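# Pull the cap off a marker on a desk

## Task

Take the cap off the marker so the two pieces are apart, with both the marker and the cap ending up resting on the desk; then open the grippers so nothing is held and back the robot away. The attempt fails if the robot topples or finishes leaning.

## Robot and tools

ROBOT. A LinearBot: an omnidirectional wheeled base with a column about 1.75 m high. A carriage slides along the column over 0 to 1 m (lift_m) and carries two identical six-joint arms, left and right, each ending in a two-finger gripper. Arm bases sit roughly 0.57 m + lift_m above the floor, and some carriage parts hang about 0.15 m lower. A hand can reach 0.78 m from its shoulder but only about 0.38 m below its arm base. The hand is about 0.16 m long, 0.1 m wide, 0.14 m when open. Parked arm joints 1 to 6: 0, 0.05, 0.05, 1.45, 0, 0; with both parked the robot is about 0.95 m wide and 0.7 m long. The wheel motors are weak (2 N m), so even light pushes trigger contact_stop.

CAMERAS. carriage_camera is fixed on the carriage, facing forward, tilted roughly 20 degrees downward. left_wrist_camera and right_wrist_camera look out beyond each hand's fingertips. Calibration (K, distortion D, T_world_to_cam from the base frame to the camera) is given per camera; actual values can be slightly off, and wrist-camera poses are computed from joint readings, so their error grows with arm extension.

FRAMES. Base frame: origin on the floor below the base centre, x forward, y left, z up. left_hand and right_hand are the midpoints between each hand's pads, in the base frame, with quat_wxyz rotating base axes into hand axes (hand z runs along the fingers, hand y is the opening direction; an upward hand with joints 1, 5, 6 at 0 reads 1,0,0,0). Hand readings can be off, especially far out. Odometry is the base frame at scene start, counted from wheel rotation only, so slip shows as travel; heading is positive leftward, from -3.142 to 3.142.

execute_actions. Argument actions: a list holding one action or none (empty just reports state and images). An action may contain base, joints, or both; all its motions begin together. base takes a single relative command, measured from the base's last reported position: translate_m (metres, forward positive, -2 to 2), strafe_m (metres, left positive, -2 to 2), or rotate_rad (radians, counter-clockwise positive, -6.3 to 6.3). joints is one flat dictionary of absolute targets keyed by name, covering both arms: lift_m 0 to 1 m; for each side (left_ and right_): joint1_rad -2.617 to 3.054 (arm swing about vertical, 0 forward, positive left), joint2_rad 0 to 3.141 (shoulder: 0 upper arm level backward, 1.57 vertical, 3.14 level forward), joint3_rad 0 to 3.141 (elbow, 0 folded, 3.14 straight), joint4_rad -1.57 to 1.57 (wrist pitch, positive lifts fingertips), joint5_rad -1.57 to 1.57 (wrist yaw, positive swings fingertips to the right, opposite to joint1), joint6_rad -2.094 to 2.094 (roll around the finger axis, positive clockwise seen from the forearm), gripper_m 0 to 0.093 (pad gap in metres). An action runs at most 15 s. Joints you omit may still be driving toward earlier targets. Optional cameras: list of carriage_camera, left_wrist_camera, right_wrist_camera or all; omitted or null gives all, [] gives none. Any unknown key or out-of-range number rejects the call with no motion. If a result reports a stop, the rest of the calls in that same reply are skipped.

wait: seconds, 0 to 10; nothing new is commanded and the world keeps running. zoom_image: camera and region [x0, y0, x1, y1] in pixels of that camera's latest full image, origin top-left, no larger than 504 by 504. finished_scene: scene number; irreversible, so call it only once the marker and cap are on the desk, apart, the hands open and away. Ending a reply without a tool call ends everything.

RESULTS. base_status and joint_status describe how each motion of the last accepted action ended: done (for the base, wheels turned the commanded amount even if slipping; tiny moves may fall short yet say done), off_target (resting away from target, may still push), contact_stop or time_out (target dropped, holds where it stopped), not_followed together with a 'joint command not followed' line and cause (a self-collision check withheld an arm's targets; the gripper still acts; the withheld targets may be retried later), limit_stop_at_motor_heat. on_its_own lists uncommanded behaviour; 'held at' is a held target, not a position. A gripper gripping something normally reads off_target. motor_effort gives percent of maximum (positive toward higher joint values) with the last action's peak in brackets; readings carry sizeable fixed and random errors. A falling lift effort while lowering means a hand is resting on something. drive_wheels staying high at rest means the base is pressing on something. Joint torques are raw drive outputs, nonzero in free air. ARM HIT means an arm struck the robot hard. MOTOR HOT appears from 75 °C; at 90 °C the arm halts 10 s; at 100 °C that arm goes limp and falls (OVER-TEMPERATURE FAULT). Outstretched arms heat quickly, even empty, including while you think.

CAUTIONS. Contact stops arrive late or not at all; arms have none and keep pressing, then snap to target once free. After a stopped drive, reverse about 0.2 m (or turn back), repeat if still pressed. Don't back the column into a table edge the base slid under; it can tip the robot. Tipping risk rises with a high carriage, extended arms, loads, pulling, or abrupt stops; only images reveal a lean. A level hand sags 10 to 17 cm per kg. Pad force is about 45 to 60 N. Never let the arms collide or squeeze each other; when withheld, move that arm clear first, the other in a later action. Avoid dropping, slamming or shoving things hard. The robot keeps its last command while you think.

Each tool is called after ">>>" as a command line: name --argument value for each argument, lists and objects as JSON in quotes; but a table of rows of numbers goes row by row, as --pt "numbers of a row", without its own name.

## Session

>>> execute_actions --actions '[]'

Scene clock: 0.00 s.
Joint torques (N m, as the arm reports them, + toward a larger angle): no reading
base_odometry: x=+0.000 y=+0.000 heading=+0.000 (m, m, rad; odometry frame)
base_status: not commanded
joint_positions: lift_m=+0.299 left_joint1_rad=-0.016 left_joint2_rad=+0.042 left_joint3_rad=+0.053 left_joint4_rad=+1.439 left_joint5_rad=+0.028 left_joint6_rad=+0.029 left_gripper_m=+0.095 right_joint1_rad=+0.000 right_joint2_rad=+0.067 right_joint3_rad=+0.041 right_joint4_rad=+1.459 right_joint5_rad=-0.015 right_joint6_rad=+0.010 right_gripper_m=+0.094
joint_status: not commanded
motor_effort: lift_m=+26 drive_wheels=-1 (%)
left_hand: x=+0.2863 y=+0.3269 z=+1.2939 quat_wxyz=(+0.998, +0.015, +0.060, +0.006) (m; base frame)
right_hand: x=+0.2932 y=-0.3296 z=+1.2909 quat_wxyz=(+0.998, -0.007, +0.069, +0.006) (m; base frame)
pictures: carriage_camera, left_wrist_camera, right_wrist_camera
Images, in order (width x height): carriage_camera 504x504, left_wrist_camera 504x504, right_wrist_camera 504x504.

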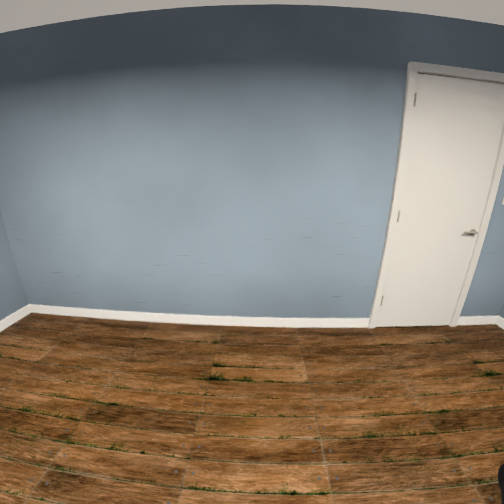

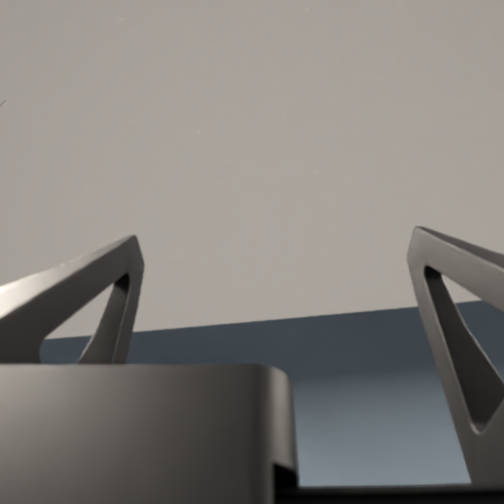

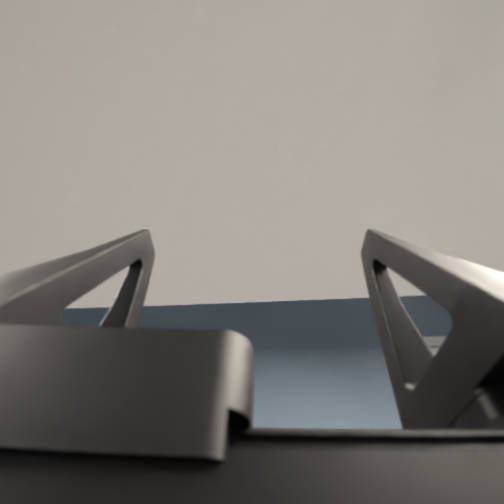

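>>> execute_actions --actions '[{"base":{"rotate_rad":1.9}}]' --cameras '["carriage_camera"]'

Scene clock: 4.60 s.
Joint torques (N m, as the arm reports them, + toward a larger angle): left_arm=[ 0.43  3.73  7.32 -0.08 -0.04 -0.06] | right_arm=[ 0.13  4.2   7.06 -0.19  0.02  0.01]
base_odometry: x=+0.000 y=+0.000 heading=+1.899 (m, m, rad; odometry frame)
base_status: done
joint_positions: lift_m=+0.299 left_joint1_rad=-0.016 left_joint2_rad=+0.042 left_joint3_rad=+0.053 left_joint4_rad=+1.439 left_joint5_rad=+0.028 left_joint6_rad=+0.029 left_gripper_m=+0.095 right_joint1_rad=+0.000 right_joint2_rad=+0.067 right_joint3_rad=+0.041 right_joint4_rad=+1.458 right_joint5_rad=-0.015 right_joint6_rad=+0.010 right_gripper_m=+0.094
joint_status: not commanded
motor_effort: lift_m=+26(26) drive_wheels=+8(29) (%)
left_hand: x=+0.2865 y=+0.3269 z=+1.2939 quat_wxyz=(+0.998, +0.015, +0.060, +0.006) (m; base frame)
right_hand: x=+0.2934 y=-0.3296 z=+1.2909 quat_wxyz=(+0.998, -0.007, +0.069, +0.006) (m; base frame)
pictures: carriage_camera
Images, in order (width x height): carriage_camera 504x504.

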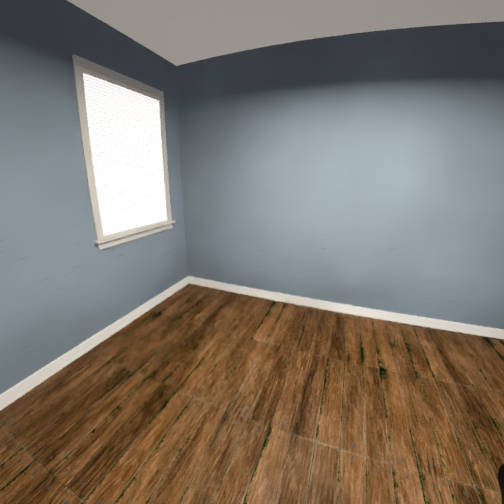

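>>> execute_actions --actions '[{"base":{"rotate_rad":1.9}}]' --cameras '["carriage_camera"]'

Scene clock: 9.00 s.
Joint torques (N m, as the arm reports them, + toward a larger angle): left_arm=[ 0.35  3.74  7.17 -0.06 -0.03 -0.07] | right_arm=[ 0.13  4.17  7.06 -0.14  0.01 -0.03]
base_odometry: x=+0.000 y=+0.000 heading=-2.485 (m, m, rad; odometry frame)
base_status: done
joint_positions: lift_m=+0.299 left_joint1_rad=-0.016 left_joint2_rad=+0.042 left_joint3_rad=+0.053 left_joint4_rad=+1.439 left_joint5_rad=+0.028 left_joint6_rad=+0.029 left_gripper_m=+0.095 right_joint1_rad=+0.000 right_joint2_rad=+0.067 right_joint3_rad=+0.041 right_joint4_rad=+1.458 right_joint5_rad=-0.015 right_joint6_rad=+0.010 right_gripper_m=+0.094
joint_status: not commanded
motor_effort: lift_m=+26(26) drive_wheels=+8(30) (%)
left_hand: x=+0.2865 y=+0.3269 z=+1.2939 quat_wxyz=(+0.998, +0.015, +0.060, +0.006) (m; base frame)
right_hand: x=+0.2935 y=-0.3296 z=+1.2909 quat_wxyz=(+0.998, -0.007, +0.070, +0.006) (m; base frame)
pictures: carriage_camera
Images, in order (width x height): carriage_camera 504x504.

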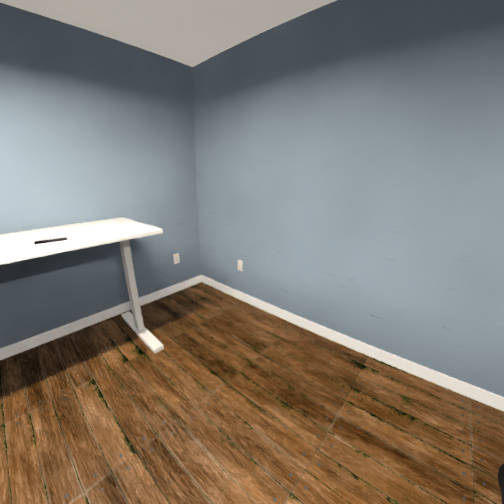

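>>> execute_actions --actions '[{"base":{"rotate_rad":0.9},"joints":{"lift_m":0.6}}]' --cameras '["carriage_camera"]'

Scene clock: 13.33 s.
Joint torques (N m, as the arm reports them, + toward a larger angle): left_arm=[ 0.38  3.79  7.27 -0.04 -0.03 -0.06] | right_arm=[ 0.1   4.16  6.87 -0.18  0.02 -0.06]
base_odometry: x=+0.000 y=+0.000 heading=-1.585 (m, m, rad; odometry frame)
base_status: done
joint_positions: lift_m=+0.600 left_joint1_rad=-0.016 left_joint2_rad=+0.042 left_joint3_rad=+0.053 left_joint4_rad=+1.438 left_joint5_rad=+0.028 left_joint6_rad=+0.029 left_gripper_m=+0.095 right_joint1_rad=+0.000 right_joint2_rad=+0.067 right_joint3_rad=+0.041 right_joint4_rad=+1.458 right_joint5_rad=-0.015 right_joint6_rad=+0.010 right_gripper_m=+0.094
joint_status: all done
motor_effort: lift_m=+27(32) drive_wheels=+8(29) (%)
left_hand: x=+0.2866 y=+0.3269 z=+1.5946 quat_wxyz=(+0.998, +0.015, +0.060, +0.006) (m; base frame)
right_hand: x=+0.2935 y=-0.3296 z=+1.5916 quat_wxyz=(+0.998, -0.007, +0.070, +0.006) (m; base frame)
pictures: carriage_camera
camera_calibration (this result's frames):
carriage_camera: T_world_to_cam=[[-0.0485014, -0.998478, 0.026237, -0.0338894], [-0.294706, -0.0107929, -0.955527, 1.56556], [0.954356, -0.0540766, -0.293735, 0.279945], [0, 0, 0, 1]] pos_world=[0.192571, -0.00180239, 1.57906]
Images, in order (width x height): carriage_camera 504x504.

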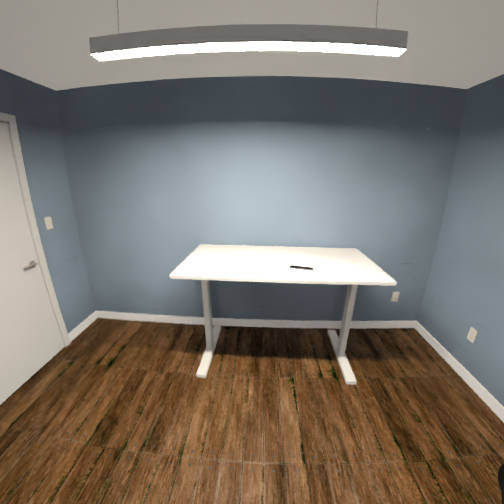

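>>> execute_actions --actions '[{"base":{"rotate_rad":-0.08}}]' --cameras '[]'

>>> execute_actions --actions '[{"base":{"strafe_m":-0.3}}]' --cameras '[]'

>>> execute_actions --actions '[{"base":{"translate_m":0.7}}]' --cameras '["carriage_camera"]'

Scene clock: 25.23 s.
Joint torques (N m, as the arm reports them, + toward a larger angle): left_arm=[ 0.4   3.77  7.26 -0.06 -0.02 -0.07] | right_arm=[ 0.25  4.16  6.95 -0.15 -0.03 -0.09]
base_odometry: x=+0.000 y=+0.000 heading=-1.664 (m, m, rad; odometry frame)
base_status: done
joint_positions: lift_m=+0.600 left_joint1_rad=-0.016 left_joint2_rad=+0.042 left_joint3_rad=+0.053 left_joint4_rad=+1.438 left_joint5_rad=+0.028 left_joint6_rad=+0.029 left_gripper_m=+0.095 right_joint1_rad=+0.000 right_joint2_rad=+0.067 right_joint3_rad=+0.041 right_joint4_rad=+1.458 right_joint5_rad=-0.015 right_joint6_rad=+0.010 right_gripper_m=+0.094
joint_status: not commanded
motor_effort: lift_m=+27(27) drive_wheels=-8(13) (%)
left_hand: x=+0.2866 y=+0.3269 z=+1.5946 quat_wxyz=(+0.998, +0.015, +0.060, +0.006) (m; base frame)
right_hand: x=+0.2935 y=-0.3296 z=+1.5916 quat_wxyz=(+0.998, -0.007, +0.070, +0.006) (m; base frame)
pictures: none
No camera images: the call's "cameras" was empty. Leave "cameras" out to get every camera's image.

Scene clock: 27.83 s.
Joint torques (N m, as the arm reports them, + toward a larger angle): left_arm=[ 0.43  3.76  7.25 -0.05 -0.02 -0.07] | right_arm=[ 0.25  4.01  7.03 -0.17  0.01  0.02]
base_odometry: x=-0.299 y=+0.028 heading=-1.664 (m, m, rad; odometry frame)
base_status: done
joint_positions: lift_m=+0.600 left_joint1_rad=-0.016 left_joint2_rad=+0.042 left_joint3_rad=+0.053 left_joint4_rad=+1.438 left_joint5_rad=+0.028 left_joint6_rad=+0.029 left_gripper_m=+0.095 right_joint1_rad=+0.000 right_joint2_rad=+0.067 right_joint3_rad=+0.041 right_joint4_rad=+1.458 right_joint5_rad=-0.015 right_joint6_rad=+0.010 right_gripper_m=+0.094
joint_status: not commanded
motor_effort: lift_m=+27(27) drive_wheels=-5(29) (%)
left_hand: x=+0.2866 y=+0.3269 z=+1.5946 quat_wxyz=(+0.998, +0.015, +0.060, +0.006) (m; base frame)
right_hand: x=+0.2935 y=-0.3296 z=+1.5916 quat_wxyz=(+0.998, -0.007, +0.070, +0.006) (m; base frame)
pictures: none
No camera images: the call's "cameras" was empty. Leave "cameras" out to get every camera's image.

Scene clock: 31.60 s.
Joint torques (N m, as the arm reports them, + toward a larger angle): left_arm=[ 0.39  3.77  7.27 -0.03 -0.04 -0.07] | right_arm=[ 0.27  4.07  7.11 -0.16  0.03 -0.04]
base_odometry: x=-0.364 y=-0.669 heading=-1.664 (m, m, rad; odometry frame)
base_status: done
joint_positions: lift_m=+0.600 left_joint1_rad=-0.016 left_joint2_rad=+0.042 left_joint3_rad=+0.053 left_joint4_rad=+1.439 left_joint5_rad=+0.028 left_joint6_rad=+0.029 left_gripper_m=+0.095 right_joint1_rad=+0.000 right_joint2_rad=+0.067 right_joint3_rad=+0.041 right_joint4_rad=+1.458 right_joint5_rad=-0.015 right_joint6_rad=+0.010 right_gripper_m=+0.094
joint_status: not commanded
motor_effort: lift_m=+27(27) drive_wheels=-5(31) (%)
left_hand: x=+0.2865 y=+0.3269 z=+1.5946 quat_wxyz=(+0.998, +0.015, +0.060, +0.006) (m; base frame)
right_hand: x=+0.2935 y=-0.3296 z=+1.5916 quat_wxyz=(+0.998, -0.007, +0.070, +0.006) (m; base frame)
pictures: carriage_camera
camera_calibration (this result's frames):
carriage_camera: T_world_to_cam=[[-0.0485014, -0.998478, 0.026237, -0.0338894], [-0.294706, -0.0107929, -0.955527, 1.56556], [0.954356, -0.0540766, -0.293735, 0.279945], [0, 0, 0, 1]] pos_world=[0.192571, -0.00180239, 1.57906]
Images, in order (width x height): carriage_camera 504x504.

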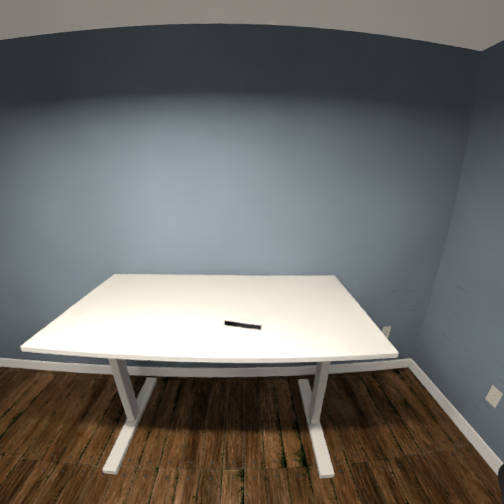

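>>> zoom_image --camera "carriage_camera" --region '[203, 295, 283, 355]'

>>> execute_actions --actions '[{"base":{"translate_m":0.35},"joints":{"lift_m":0.7,"left_joint2_rad":1.57,"left_joint3_rad":1.57,"left_joint4_rad":0,"right_joint2_rad":1.57,"right_joint3_rad":1.0,"right_joint4_rad":-1.0}}]'

Region (203, 295, 283, 355) of carriage_camera's 504x504 image, scaled by 6.300, with more detail than that image has; it fills the top 378 rows of this view, and the rest is white.

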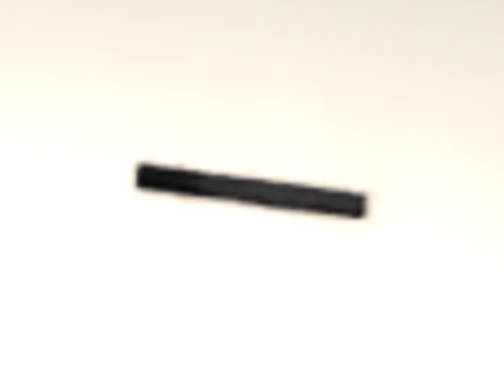

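Scene clock: 40.73 s.
Joint torques (N m, as the arm reports them, + toward a larger angle): left_arm=[ 0.44 -8.64 12.42  2.51 -0.01 -0.07] | right_arm=[ 0.31 -6.67  9.23  0.25  0.01 -0.02]
base_odometry: x=-0.397 y=-1.018 heading=-1.665 (m, m, rad; odometry frame)
base_status: done
joint_positions: lift_m=+0.700 left_joint1_rad=-0.016 left_joint2_rad=+1.577 left_joint3_rad=+1.537 left_joint4_rad=-0.006 left_joint5_rad=+0.028 left_joint6_rad=+0.029 left_gripper_m=+0.095 right_joint1_rad=+0.000 right_joint2_rad=+1.571 right_joint3_rad=+0.977 right_joint4_rad=-0.991 right_joint5_rad=-0.015 right_joint6_rad=+0.010 right_gripper_m=+0.094
joint_status: all done
motor_effort: lift_m=+26(34) drive_wheels=-6(29) (%)
left_hand: x=+0.7706 y=+0.3191 z=+1.6797 quat_wxyz=(+0.691, +0.026, +0.723, -0.006) (m; base frame)
right_hand: x=+0.5093 y=-0.3296 z=+1.3078 quat_wxyz=(-0.007, +0.005, +1.000, +0.008) (m; base frame)
pictures: carriage_camera, left_wrist_camera, right_wrist_camera
camera_calibration (this result's frames):
carriage_camera: T_world_to_cam=[[-0.0485014, -0.998478, 0.026237, -0.0365153], [-0.294706, -0.0107929, -0.955527, 1.6612], [0.954356, -0.0540766, -0.293735, 0.309342], [0, 0, 0, 1]] pos_world=[0.192571, -0.00180239, 1.67914]
left_wrist_camera: T_world_to_cam=[[-0.0152008, -0.997078, -0.0748607, 0.463134], [-0.62204, 0.0680475, -0.780023, 1.77543], [0.782838, 0.0347094, -0.621257, 0.560923], [0, 0, 0, 1]] pos_world=[0.672316, 0.321498, 1.76802]
right_wrist_camera: T_world_to_cam=[[-0.0246289, -0.998795, -0.0424593, -0.261455], [-0.783697, -0.00707857, 0.621103, -0.411673], [-0.620655, 0.0485723, -0.782578, 1.48359], [0, 0, 0, 1]] pos_world=[0.591728, -0.336115, 1.40561]
Images, in order (width x height): carriage_camera 504x504, left_wrist_camera 504x504, right_wrist_camera 504x504.

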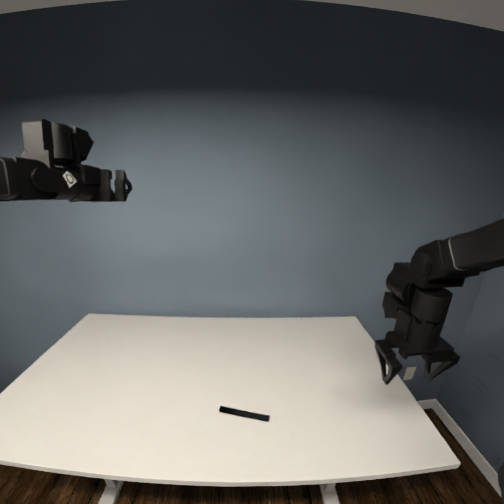

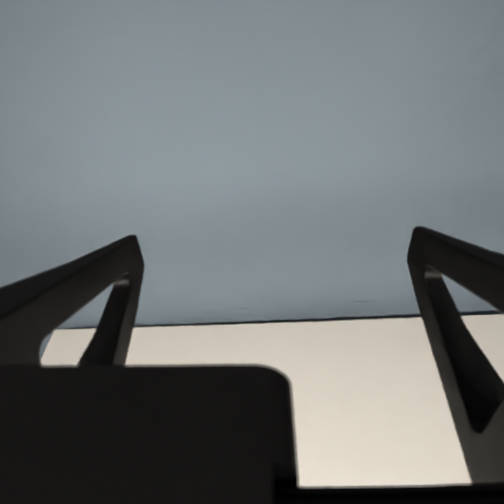

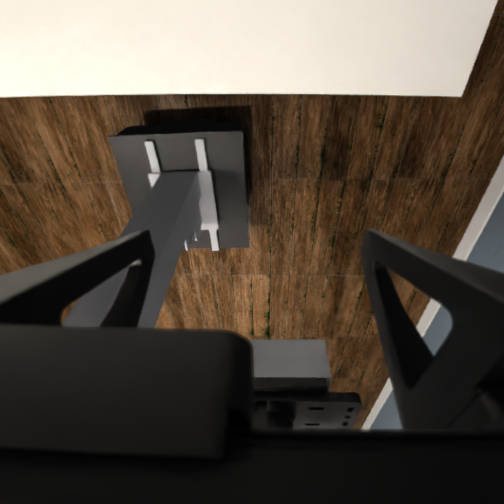

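>>> execute_actions --actions '[{"base":{"rotate_rad":-0.235},"joints":{"left_joint1_rad":-0.412,"left_joint2_rad":2.7,"left_joint3_rad":1.533,"left_joint4_rad":-0.08,"left_joint5_rad":0.63,"left_joint6_rad":1.054,"right_joint1_rad":0.412,"right_joint2_rad":2.7,"right_joint3_rad":1.533,"right_joint4_rad":-0.08,"right_joint5_rad":-0.63,"right_joint6_rad":-1.054}}]' --cameras '[]'

>>> execute_actions --actions '[{"base":{"strafe_m":0.15}}]'

Scene clock: 72.07 s.
Joint torques (N m, as the arm reports them, + toward a larger angle): left_arm=[  0.96 -13.59   5.08   1.05   0.49  -0.02] | right_arm=[  0.21 -14.46   5.86   1.03  -0.41  -0.04]
base_odometry: x=-0.397 y=-1.018 heading=-1.899 (m, m, rad; odometry frame)
base_status: done
joint_positions: lift_m=+0.700 left_joint1_rad=-0.420 left_joint2_rad=+2.706 left_joint3_rad=+1.537 left_joint4_rad=-0.085 left_joint5_rad=+0.617 left_joint6_rad=+1.050 left_gripper_m=+0.095 right_joint1_rad=+0.413 right_joint2_rad=+2.708 right_joint3_rad=+1.525 right_joint4_rad=-0.098 right_joint5_rad=-0.623 right_joint6_rad=-1.049 right_gripper_m=+0.094
joint_status: all done
motor_effort: lift_m=+26(26) drive_wheels=+7(27) (%)
left_hand: x=+0.6515 y=+0.0469 z=+1.0829 quat_wxyz=(+0.236, +0.666, +0.666, -0.239) (m; base frame)
right_hand: x=+0.6454 y=-0.0520 z=+1.0790 quat_wxyz=(+0.225, -0.662, +0.672, +0.245) (m; base frame)
pictures: none
No camera images: the call's "cameras" was empty. Leave "cameras" out to get every camera's image.

Scene clock: 74.03 s.
Joint torques (N m, as the arm reports them, + toward a larger angle): left_arm=[  0.46 -13.61   5.04   1.08   0.5   -0.03] | right_arm=[ -0.06 -14.77   5.85   1.05  -0.44  -0.07]
base_odometry: x=-0.255 y=-1.066 heading=-1.900 (m, m, rad; odometry frame)
base_status: done
joint_positions: lift_m=+0.700 left_joint1_rad=-0.413 left_joint2_rad=+2.706 left_joint3_rad=+1.537 left_joint4_rad=-0.085 left_joint5_rad=+0.619 left_joint6_rad=+1.050 left_gripper_m=+0.095 right_joint1_rad=+0.414 right_joint2_rad=+2.708 right_joint3_rad=+1.525 right_joint4_rad=-0.094 right_joint5_rad=-0.625 right_joint6_rad=-1.049 right_gripper_m=+0.094
joint_status: not commanded
motor_effort: lift_m=+26(26) drive_wheels=-6(30) (%)
left_hand: x=+0.6531 y=+0.0492 z=+1.0831 quat_wxyz=(+0.237, +0.664, +0.668, -0.239) (m; base frame)
right_hand: x=+0.6459 y=-0.0514 z=+1.0794 quat_wxyz=(+0.227, -0.662, +0.671, +0.245) (m; base frame)
pictures: carriage_camera, left_wrist_camera, right_wrist_camera
camera_calibration (this result's frames):
carriage_camera: T_world_to_cam=[[-0.0485014, -0.998478, 0.026237, -0.0365153], [-0.294706, -0.0107929, -0.955527, 1.6612], [0.954356, -0.0540766, -0.293735, 0.309342], [0, 0, 0, 1]] pos_world=[0.192571, -0.00180239, 1.67914]
left_wrist_camera: T_world_to_cam=[[-0.998683, 0.0109726, -0.050116, 0.713547], [0.0138702, 0.998229, -0.0578407, 0.0119937], [0.0493926, -0.0584597, -0.997067, 1.18224], [0, 0, 0, 1]] pos_world=[0.654047, 0.0493115, 1.21523]
right_wrist_camera: T_world_to_cam=[[0.998327, 0.00417431, -0.0576726, -0.582607], [0.0026827, -0.999661, -0.0259166, -0.0213552], [-0.0577612, 0.0257185, -0.997999, 1.24394], [0, 0, 0, 1]] pos_world=[0.653541, -0.0509081, 1.20729]
Images, in order (width x height): carriage_camera 504x504, left_wrist_camera 504x504, right_wrist_camera 504x504.

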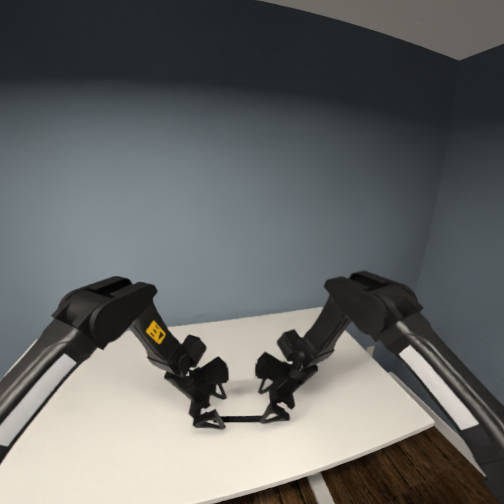

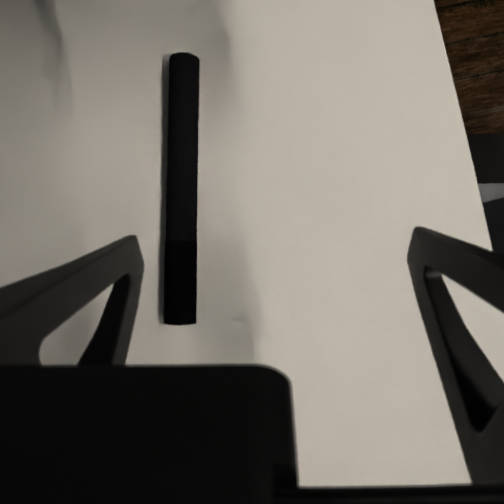

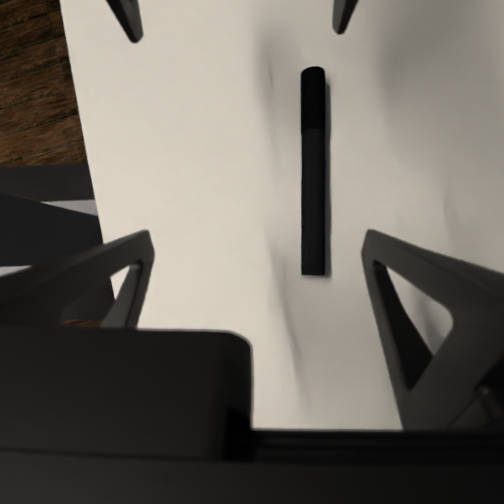

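>>> execute_actions --actions '[{"base":{"translate_m":0.046},"joints":{"lift_m":0.65,"right_joint1_rad":0.44,"right_joint6_rad":-1.03}}]'

Scene clock: 79.93 s.
Joint torques (N m, as the arm reports them, + toward a larger angle): left_arm=[  0.55 -13.74   5.03   1.06   0.47  -0.02] | right_arm=[  0.3  -14.64   6.     0.97  -0.35   0.03]
base_odometry: x=-0.270 y=-1.110 heading=-1.900 (m, m, rad; odometry frame)
base_status: done
joint_positions: lift_m=+0.650 left_joint1_rad=-0.413 left_joint2_rad=+2.709 left_joint3_rad=+1.537 left_joint4_rad=-0.084 left_joint5_rad=+0.623 left_joint6_rad=+1.050 left_gripper_m=+0.095 right_joint1_rad=+0.437 right_joint2_rad=+2.708 right_joint3_rad=+1.525 right_joint4_rad=-0.087 right_joint5_rad=-0.626 right_joint6_rad=-1.032 right_gripper_m=+0.094
joint_status: all done
motor_effort: lift_m=+24(24) drive_wheels=-6(20) (%)
left_hand: x=+0.6523 y=+0.0491 z=+1.0324 quat_wxyz=(+0.237, +0.664, +0.667, -0.241) (m; base frame)
right_hand: x=+0.6402 y=-0.0415 z=+1.0302 quat_wxyz=(+0.225, -0.665, +0.667, +0.249) (m; base frame)
pictures: carriage_camera, left_wrist_camera, right_wrist_camera
camera_calibration (this result's frames):
carriage_camera: T_world_to_cam=[[-0.0485014, -0.998478, 0.026237, -0.0352086], [-0.294706, -0.0107929, -0.955527, 1.61361], [0.954356, -0.0540766, -0.293735, 0.294714], [0, 0, 0, 1]] pos_world=[0.192571, -0.00180239, 1.62934]
left_wrist_camera: T_world_to_cam=[[-0.998819, 0.0119311, -0.0470878, 0.707058], [0.0147557, 0.998083, -0.0601025, 0.010984], [0.0462805, -0.0607263, -0.997081, 1.13394], [0, 0, 0, 1]] pos_world=[0.653583, 0.0494608, 1.16458]
right_wrist_camera: T_world_to_cam=[[0.997899, 0.0154548, -0.0629169, -0.57367], [0.0136168, -0.999471, -0.0295377, -0.0160124], [-0.0633401, 0.0286189, -0.997582, 1.19746], [0, 0, 0, 1]] pos_world=[0.648531, -0.0414081, 1.158]
Images, in order (width x height): carriage_camera 504x504, left_wrist_camera 504x504, right_wrist_camera 504x504.

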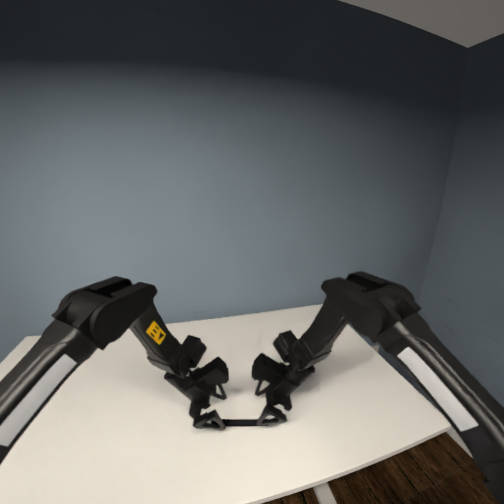

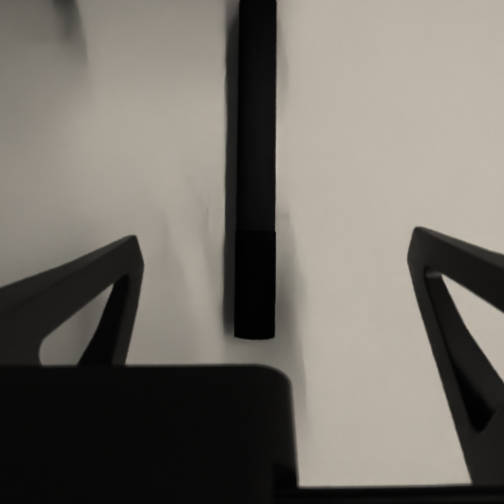

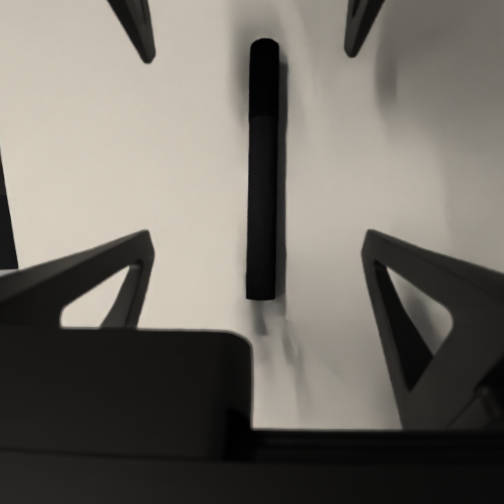

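>>> execute_actions --actions '[{"joints":{"lift_m":0.615,"left_joint1_rad":-0.39,"left_joint6_rad":1.07,"left_gripper_m":0.05,"right_gripper_m":0.05}}]'

Scene clock: 84.23 s.
Joint torques (N m, as the arm reports them, + toward a larger angle): left_arm=[  0.67 -13.91   5.05   1.06   0.45  -0.01] | right_arm=[  0.32 -14.99   5.91   0.98  -0.37   0.05]
base_odometry: x=-0.270 y=-1.110 heading=-1.900 (m, m, rad; odometry frame)
base_status: not commanded
joint_positions: lift_m=+0.615 left_joint1_rad=-0.394 left_joint2_rad=+2.711 left_joint3_rad=+1.537 left_joint4_rad=-0.083 left_joint5_rad=+0.624 left_joint6_rad=+1.066 left_gripper_m=+0.050 right_joint1_rad=+0.437 right_joint2_rad=+2.710 right_joint3_rad=+1.525 right_joint4_rad=-0.085 right_joint5_rad=-0.627 right_joint6_rad=-1.032 right_gripper_m=+0.050
joint_status: all done
motor_effort: lift_m=+24(25) drive_wheels=-5(6) (%)
left_hand: x=+0.6570 y=+0.0569 z=+0.9966 quat_wxyz=(+0.240, +0.662, +0.669, -0.237) (m; base frame)
right_hand: x=+0.6401 y=-0.0415 z=+0.9947 quat_wxyz=(+0.226, -0.665, +0.667, +0.250) (m; base frame)
pictures: carriage_camera, left_wrist_camera, right_wrist_camera
camera_calibration (this result's frames):
carriage_camera: T_world_to_cam=[[-0.0485014, -0.998478, 0.026237, -0.0342902], [-0.294706, -0.0107929, -0.955527, 1.58016], [0.954356, -0.0540766, -0.293735, 0.284431], [0, 0, 0, 1]] pos_world=[0.192571, -0.00180239, 1.59433]
left_wrist_camera: T_world_to_cam=[[-0.99849, 0.00500355, -0.0546989, 0.717789], [0.00832013, 0.998129, -0.060575, 0.00566093], [0.0542935, -0.0609387, -0.996664, 1.09275], [0, 0, 0, 1]] pos_world=[0.657329, 0.0573488, 1.12871]
right_wrist_camera: T_world_to_cam=[[0.997898, 0.0157319, -0.0628673, -0.575817], [0.0138437, -0.999443, -0.0303585, -0.016328], [-0.0633099, 0.0294244, -0.99756, 1.16203], [0, 0, 0, 1]] pos_world=[0.648401, -0.0414523, 1.1225]
Images, in order (width x height): carriage_camera 504x504, left_wrist_camera 504x504, right_wrist_camera 504x504.

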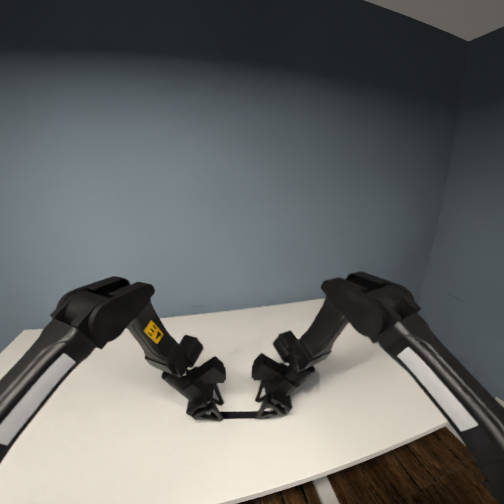

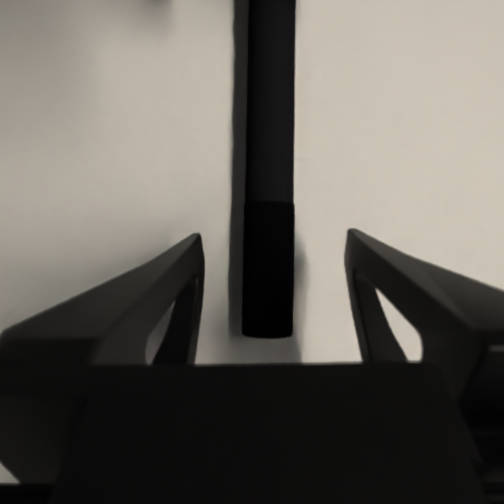

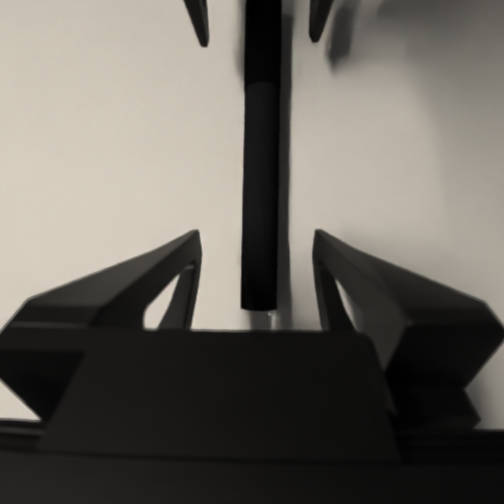

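>>> execute_actions --actions '[{"joints":{"lift_m":0.598}}]'

Scene clock: 86.27 s.
Joint torques (N m, as the arm reports them, + toward a larger angle): left_arm=[  0.67 -14.     5.04   1.06   0.44  -0.02] | right_arm=[  0.25 -14.89   6.06   1.02  -0.44   0.  ]
base_odometry: x=-0.270 y=-1.110 heading=-1.900 (m, m, rad; odometry frame)
base_status: not commanded
joint_positions: lift_m=+0.598 left_joint1_rad=-0.394 left_joint2_rad=+2.711 left_joint3_rad=+1.537 left_joint4_rad=-0.083 left_joint5_rad=+0.625 left_joint6_rad=+1.066 left_gripper_m=+0.050 right_joint1_rad=+0.437 right_joint2_rad=+2.712 right_joint3_rad=+1.525 right_joint4_rad=-0.085 right_joint5_rad=-0.627 right_joint6_rad=-1.032 right_gripper_m=+0.050
joint_status: all done
motor_effort: lift_m=+25(25) drive_wheels=+5(7) (%)
left_hand: x=+0.6571 y=+0.0568 z=+0.9795 quat_wxyz=(+0.240, +0.662, +0.668, -0.238) (m; base frame)
right_hand: x=+0.6396 y=-0.0416 z=+0.9768 quat_wxyz=(+0.225, -0.665, +0.667, +0.250) (m; base frame)
pictures: carriage_camera, left_wrist_camera, right_wrist_camera
camera_calibration (this result's frames):
carriage_camera: T_world_to_cam=[[-0.0485014, -0.998478, 0.026237, -0.033842], [-0.294706, -0.0107929, -0.955527, 1.56384], [0.954356, -0.0540766, -0.293735, 0.279414], [0, 0, 0, 1]] pos_world=[0.192571, -0.00180239, 1.57725]
left_wrist_camera: T_world_to_cam=[[-0.998478, 0.00509466, -0.054914, 0.717096], [0.00845054, 0.998099, -0.0610538, 0.00508871], [0.0544986, -0.061425, -0.996623, 1.07563], [0, 0, 0, 1]] pos_world=[0.657341, 0.0573381, 1.11169]
right_wrist_camera: T_world_to_cam=[[0.997798, 0.0158243, -0.0644056, -0.574893], [0.0139099, -0.999451, -0.0300637, -0.0173593], [-0.064846, 0.0291016, -0.997471, 1.14505], [0, 0, 0, 1]] pos_world=[0.64812, -0.0415754, 1.10461]
Images, in order (width x height): carriage_camera 504x504, left_wrist_camera 504x504, right_wrist_camera 504x504.

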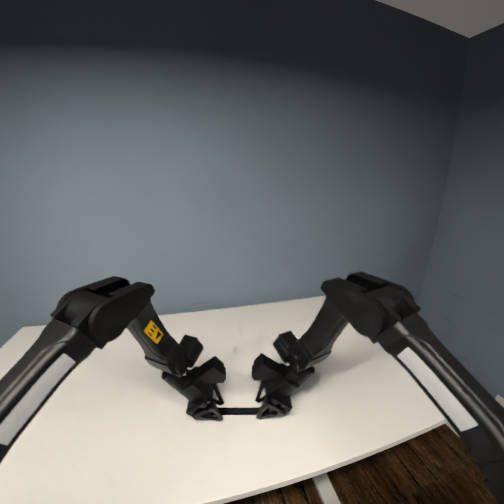

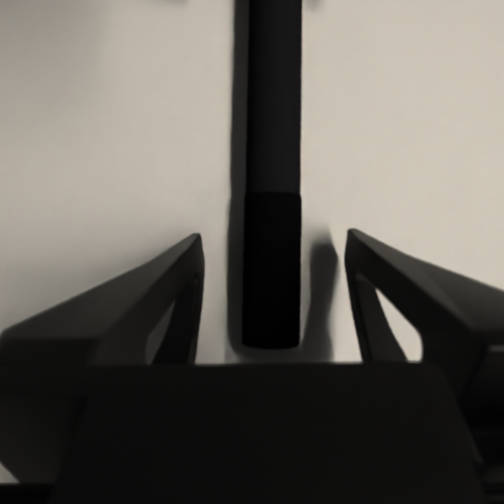

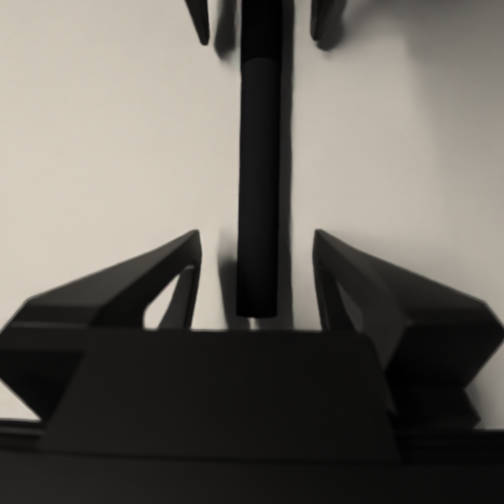

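>>> execute_actions --actions '[{"joints":{"lift_m":0.591,"right_joint2_rad":2.72}}]' --cameras '["left_wrist_camera","right_wrist_camera"]'

Scene clock: 88.23 s.
Joint torques (N m, as the arm reports them, + toward a larger angle): left_arm=[  0.66 -13.54   5.09   0.98   0.3   -0.04] | right_arm=[  0.3  -13.75   5.82   0.94  -0.34   0.01]
base_odometry: x=-0.270 y=-1.110 heading=-1.900 (m, m, rad; odometry frame)
base_status: not commanded
joint_positions: lift_m=+0.591 left_joint1_rad=-0.394 left_joint2_rad=+2.706 left_joint3_rad=+1.537 left_joint4_rad=-0.076 left_joint5_rad=+0.639 left_joint6_rad=+1.068 left_gripper_m=+0.050 right_joint1_rad=+0.437 right_joint2_rad=+2.719 right_joint3_rad=+1.525 right_joint4_rad=-0.081 right_joint5_rad=-0.631 right_joint6_rad=-1.033 right_gripper_m=+0.050
joint_status: all done
motor_effort: lift_m=+22(23) drive_wheels=-4(6) (%)
left_hand: x=+0.6587 y=+0.0540 z=+0.9771 quat_wxyz=(+0.248, +0.664, +0.663, -0.241) (m; base frame)
right_hand: x=+0.6379 y=-0.0418 z=+0.9672 quat_wxyz=(+0.224, -0.664, +0.667, +0.252) (m; base frame)
pictures: left_wrist_camera, right_wrist_camera
camera_calibration (this result's frames):
left_wrist_camera: T_world_to_cam=[[-0.99795, 0.0106558, -0.0630984, 0.72592], [0.0156024, 0.996798, -0.0784295, 0.0200978], [0.0620606, -0.0792533, -0.994921, 1.06723], [0, 0, 0, 1]] pos_world=[0.657886, 0.0568125, 1.10919]
right_wrist_camera: T_world_to_cam=[[0.997457, 0.0173471, -0.0691251, -0.568971], [0.0151745, -0.999378, -0.031833, -0.0169244], [-0.0696343, 0.0307031, -0.9971, 1.13812], [0, 0, 0, 1]] pos_world=[0.647034, -0.0419877, 1.09495]
Images, in order (width x height): left_wrist_camera 504x504, right_wrist_camera 504x504.

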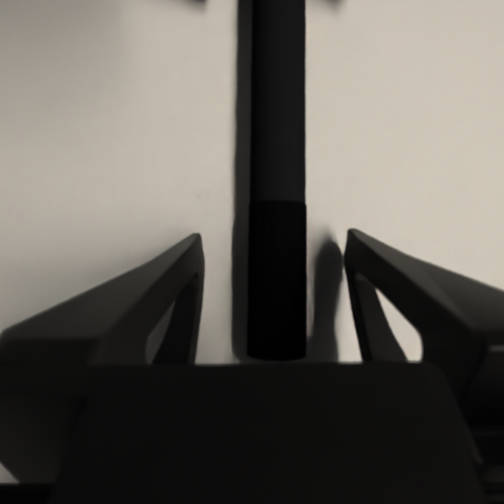

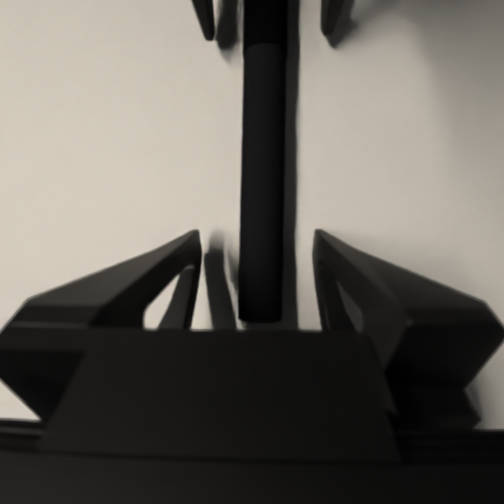

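Both touching. Close.

>>> execute_actions --actions '[{"joints":{"lift_m":0.594,"left_gripper_m":0,"right_gripper_m":0}}]' --cameras '["left_wrist_camera","right_wrist_camera"]'

Scene clock: 90.20 s.
Joint torques (N m, as the arm reports them, + toward a larger angle): left_arm=[  0.7  -13.55   5.04   1.02   0.27  -0.06] | right_arm=[  0.19 -13.94   5.97   0.87  -0.31  -0.01]
base_odometry: x=-0.270 y=-1.110 heading=-1.900 (m, m, rad; odometry frame)
base_status: not commanded
joint_positions: lift_m=+0.594 left_joint1_rad=-0.394 left_joint2_rad=+2.706 left_joint3_rad=+1.537 left_joint4_rad=-0.079 left_joint5_rad=+0.642 left_joint6_rad=+1.068 left_gripper_m=+0.018 right_joint1_rad=+0.437 right_joint2_rad=+2.719 right_joint3_rad=+1.525 right_joint4_rad=-0.079 right_joint5_rad=-0.631 right_joint6_rad=-1.032 right_gripper_m=+0.017
joint_status: left_gripper_m off_target (ended at +0.019, target +0.000); right_gripper_m off_target (ended at +0.017, target +0.000); the others done
motor_effort: lift_m=+27(31) drive_wheels=+4(4) (%)
left_hand: x=+0.6579 y=+0.0539 z=+0.9796 quat_wxyz=(+0.247, +0.663, +0.663, -0.243) (m; base frame)
right_hand: x=+0.6384 y=-0.0416 z=+0.9699 quat_wxyz=(+0.225, -0.664, +0.667, +0.252) (m; base frame)
pictures: left_wrist_camera, right_wrist_camera
camera_calibration (this result's frames):
left_wrist_camera: T_world_to_cam=[[-0.998173, 0.011435, -0.0593293, 0.721709], [0.0161524, 0.996692, -0.0796516, 0.0212235], [0.0582222, -0.0804644, -0.995056, 1.07255], [0, 0, 0, 1]] pos_world=[0.657601, 0.0568958, 1.11175]
right_wrist_camera: T_world_to_cam=[[0.997598, 0.0172632, -0.0670828, -0.571321], [0.0150575, -0.999334, -0.0332494, -0.0151213], [-0.0676121, 0.0321594, -0.997193, 1.13972], [0, 0, 0, 1]] pos_world=[0.647235, -0.041901, 1.09769]
Images, in order (width x height): left_wrist_camera 504x504, right_wrist_camera 504x504.

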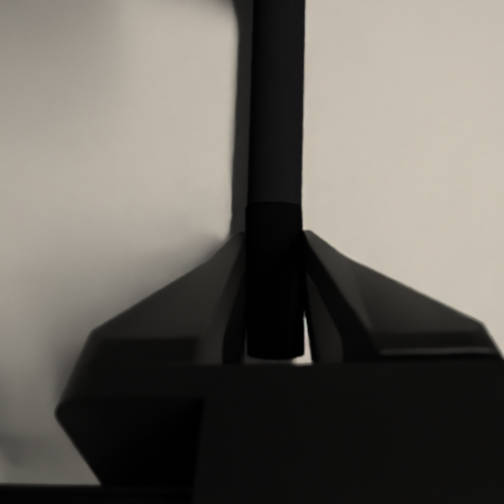

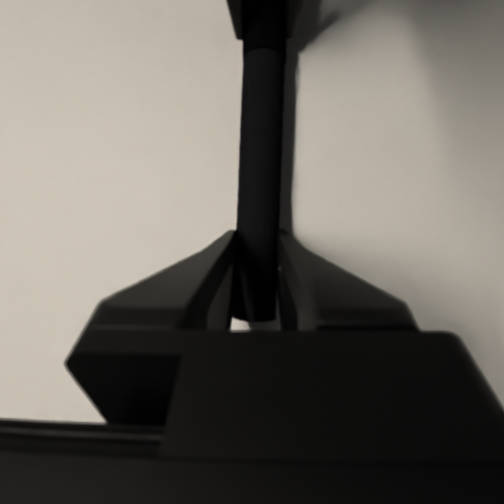

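>>> execute_actions --actions '[{"joints":{"lift_m":0.597,"left_joint1_rad":-0.29,"left_joint4_rad":-0.15,"left_joint5_rad":0.665,"left_joint6_rad":1.187,"right_joint1_rad":0.337,"right_joint4_rad":-0.15,"right_joint5_rad":-0.66,"right_joint6_rad":-1.15}}]'

Scene clock: 95.30 s.
Joint torques (N m, as the arm reports them, + toward a larger angle): left_arm=[ -0.08 -13.48   5.01   0.8    0.37  -0.01] | right_arm=[  0.79 -13.73   5.64   0.71  -0.4   -0.05]
base_odometry: x=-0.270 y=-1.110 heading=-1.900 (m, m, rad; odometry frame)
base_status: not commanded
joint_positions: lift_m=+0.597 left_joint1_rad=-0.283 left_joint2_rad=+2.705 left_joint3_rad=+1.537 left_joint4_rad=-0.145 left_joint5_rad=+0.669 left_joint6_rad=+1.183 left_gripper_m=+0.018 right_joint1_rad=+0.329 right_joint2_rad=+2.719 right_joint3_rad=+1.525 right_joint4_rad=-0.142 right_joint5_rad=-0.656 right_joint6_rad=-1.145 right_gripper_m=+0.017
joint_status: all done
motor_effort: lift_m=+28(30) drive_wheels=+5(7) (%)
left_hand: x=+0.6718 y=+0.1005 z=+0.9817 quat_wxyz=(+0.251, +0.658, +0.668, -0.240) (m; base frame)
right_hand: x=+0.6537 y=-0.0859 z=+0.9718 quat_wxyz=(+0.229, -0.660, +0.671, +0.250) (m; base frame)
pictures: carriage_camera, left_wrist_camera, right_wrist_camera
camera_calibration (this result's frames):
carriage_camera: T_world_to_cam=[[-0.0485014, -0.998478, 0.026237, -0.0338083], [-0.294706, -0.0107929, -0.955527, 1.56261], [0.954356, -0.0540766, -0.293735, 0.279036], [0, 0, 0, 1]] pos_world=[0.192571, -0.00180239, 1.57596]
left_wrist_camera: T_world_to_cam=[[-0.997976, -0.00503508, -0.0633996, 0.740741], [0.0000905852, 0.996748, -0.0805858, -0.0135857], [0.0635992, -0.0804284, -0.994729, 1.07356], [0, 0, 0, 1]] pos_world=[0.670966, 0.103616, 1.11376]
right_wrist_camera: T_world_to_cam=[[0.998007, 0.00192177, -0.0630704, -0.591224], [-0.000264823, -0.9994, -0.0346425, -0.0482758], [-0.0630991, 0.0345901, -0.997408, 1.14154], [0, 0, 0, 1]] pos_world=[0.662063, -0.0865965, 1.09962]
Images, in order (width x height): carriage_camera 504x504, left_wrist_camera 504x504, right_wrist_camera 504x504.

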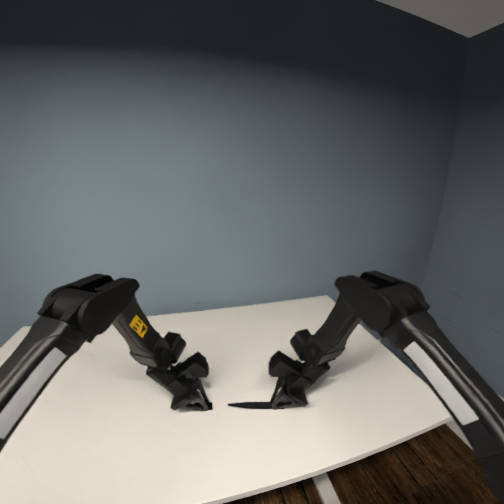

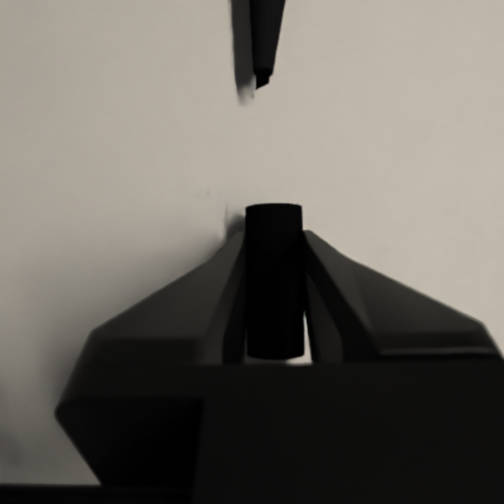

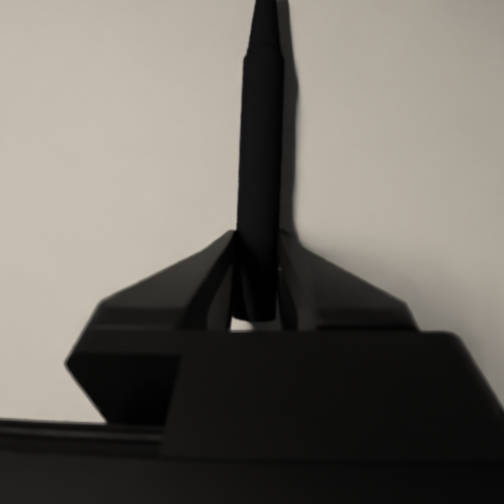

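>>> execute_actions --actions '[{"joints":{"lift_m":0.594,"left_gripper_m":0.06,"right_gripper_m":0.06}}]' --cameras '[]'

>>> execute_actions --actions '[{"joints":{"lift_m":0.68}}]' --cameras '[]'

>>> execute_actions --actions '[{"base":{"translate_m":-0.25},"joints":{"left_joint1_rad":0,"left_joint2_rad":0.05,"left_joint3_rad":0.05,"left_joint4_rad":1.45,"left_joint5_rad":0,"left_joint6_rad":0,"right_joint1_rad":0,"right_joint2_rad":0.05,"right_joint3_rad":0.05,"right_joint4_rad":1.45,"right_joint5_rad":0,"right_joint6_rad":0}}]' --cameras '["carriage_camera"]'

Scene clock: 99.17 s.
Joint torques (N m, as the arm reports them, + toward a larger angle): left_arm=[ -0.08 -13.39   4.99   0.86   0.36  -0.04] | right_arm=[  0.83 -13.69   5.55   0.71  -0.37  -0.09]
base_odometry: x=-0.270 y=-1.110 heading=-1.900 (m, m, rad; odometry frame)
base_status: not commanded
joint_positions: lift_m=+0.594 left_joint1_rad=-0.283 left_joint2_rad=+2.705 left_joint3_rad=+1.537 left_joint4_rad=-0.147 left_joint5_rad=+0.672 left_joint6_rad=+1.183 left_gripper_m=+0.060 right_joint1_rad=+0.329 right_joint2_rad=+2.719 right_joint3_rad=+1.525 right_joint4_rad=-0.143 right_joint5_rad=-0.663 right_joint6_rad=-1.145 right_gripper_m=+0.060
joint_status: all done
motor_effort: lift_m=+22(23) drive_wheels=+5(5) (%)
left_hand: x=+0.6712 y=+0.1002 z=+0.9794 quat_wxyz=(+0.251, +0.658, +0.668, -0.242) (m; base frame)
right_hand: x=+0.6531 y=-0.0852 z=+0.9699 quat_wxyz=(+0.230, -0.659, +0.670, +0.253) (m; base frame)
pictures: none
No camera images: the call's "cameras" was empty. Leave "cameras" out to get every camera's image.

Scene clock: 100.03 s.
Joint torques (N m, as the arm reports them, + toward a larger angle): left_arm=[ -0.04 -13.52   4.87   0.88   0.39  -0.03] | right_arm=[  1.02 -14.19   5.76   0.74  -0.43  -0.09]
base_odometry: x=-0.270 y=-1.110 heading=-1.900 (m, m, rad; odometry frame)
base_status: not commanded
joint_positions: lift_m=+0.680 left_joint1_rad=-0.283 left_joint2_rad=+2.707 left_joint3_rad=+1.537 left_joint4_rad=-0.151 left_joint5_rad=+0.669 left_joint6_rad=+1.183 left_gripper_m=+0.060 right_joint1_rad=+0.329 right_joint2_rad=+2.726 right_joint3_rad=+1.525 right_joint4_rad=-0.150 right_joint5_rad=-0.660 right_joint6_rad=-1.145 right_gripper_m=+0.060
joint_status: all done
motor_effort: lift_m=+26(32) drive_wheels=+5(5) (%)
left_hand: x=+0.6701 y=+0.1010 z=+1.0635 quat_wxyz=(+0.248, +0.657, +0.669, -0.242) (m; base frame)
right_hand: x=+0.6501 y=-0.0865 z=+1.0523 quat_wxyz=(+0.223, -0.658, +0.672, +0.254) (m; base frame)
pictures: none
No camera images: the call's "cameras" was empty. Leave "cameras" out to get every camera's image.

Scene clock: 102.47 s.
Joint torques (N m, as the arm reports them, + toward a larger angle): left_arm=[ 0.16  2.91  5.06 -0.15 -0.11 -0.13] | right_arm=[ 1.02  2.98  5.31 -0.28  0.01  0.  ]
base_odometry: x=-0.189 y=-0.873 heading=-1.900 (m, m, rad; odometry frame)
base_status: done
joint_positions: lift_m=+0.680 left_joint1_rad=+0.004 left_joint2_rad=+0.058 left_joint3_rad=+0.070 left_joint4_rad=+1.455 left_joint5_rad=+0.008 left_joint6_rad=+0.004 left_gripper_m=+0.060 right_joint1_rad=-0.010 right_joint2_rad=+0.062 right_joint3_rad=+0.063 right_joint4_rad=+1.454 right_joint5_rad=-0.002 right_joint6_rad=-0.005 right_gripper_m=+0.060
joint_status: all done
motor_effort: lift_m=+26(26) drive_wheels=-3(37) (%)
left_hand: x=+0.2824 y=+0.3310 z=+1.6798 quat_wxyz=(+0.999, +0.004, +0.052, +0.004) (m; base frame)
right_hand: x=+0.2862 y=-0.3321 z=+1.6777 quat_wxyz=(+0.998, -0.001, +0.058, -0.008) (m; base frame)
pictures: carriage_camera
camera_calibration (this result's frames):
carriage_camera: T_world_to_cam=[[-0.0485014, -0.998478, 0.026237, -0.0359888], [-0.294706, -0.0107929, -0.955527, 1.64202], [0.954356, -0.0540766, -0.293735, 0.303449], [0, 0, 0, 1]] pos_world=[0.192571, -0.00180239, 1.65907]
Images, in order (width x height): carriage_camera 504x504.

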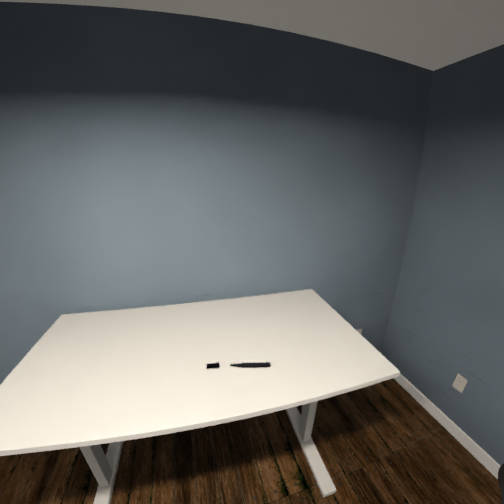

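>>> finished_scene --scene 1

The scene is finished: the task was done.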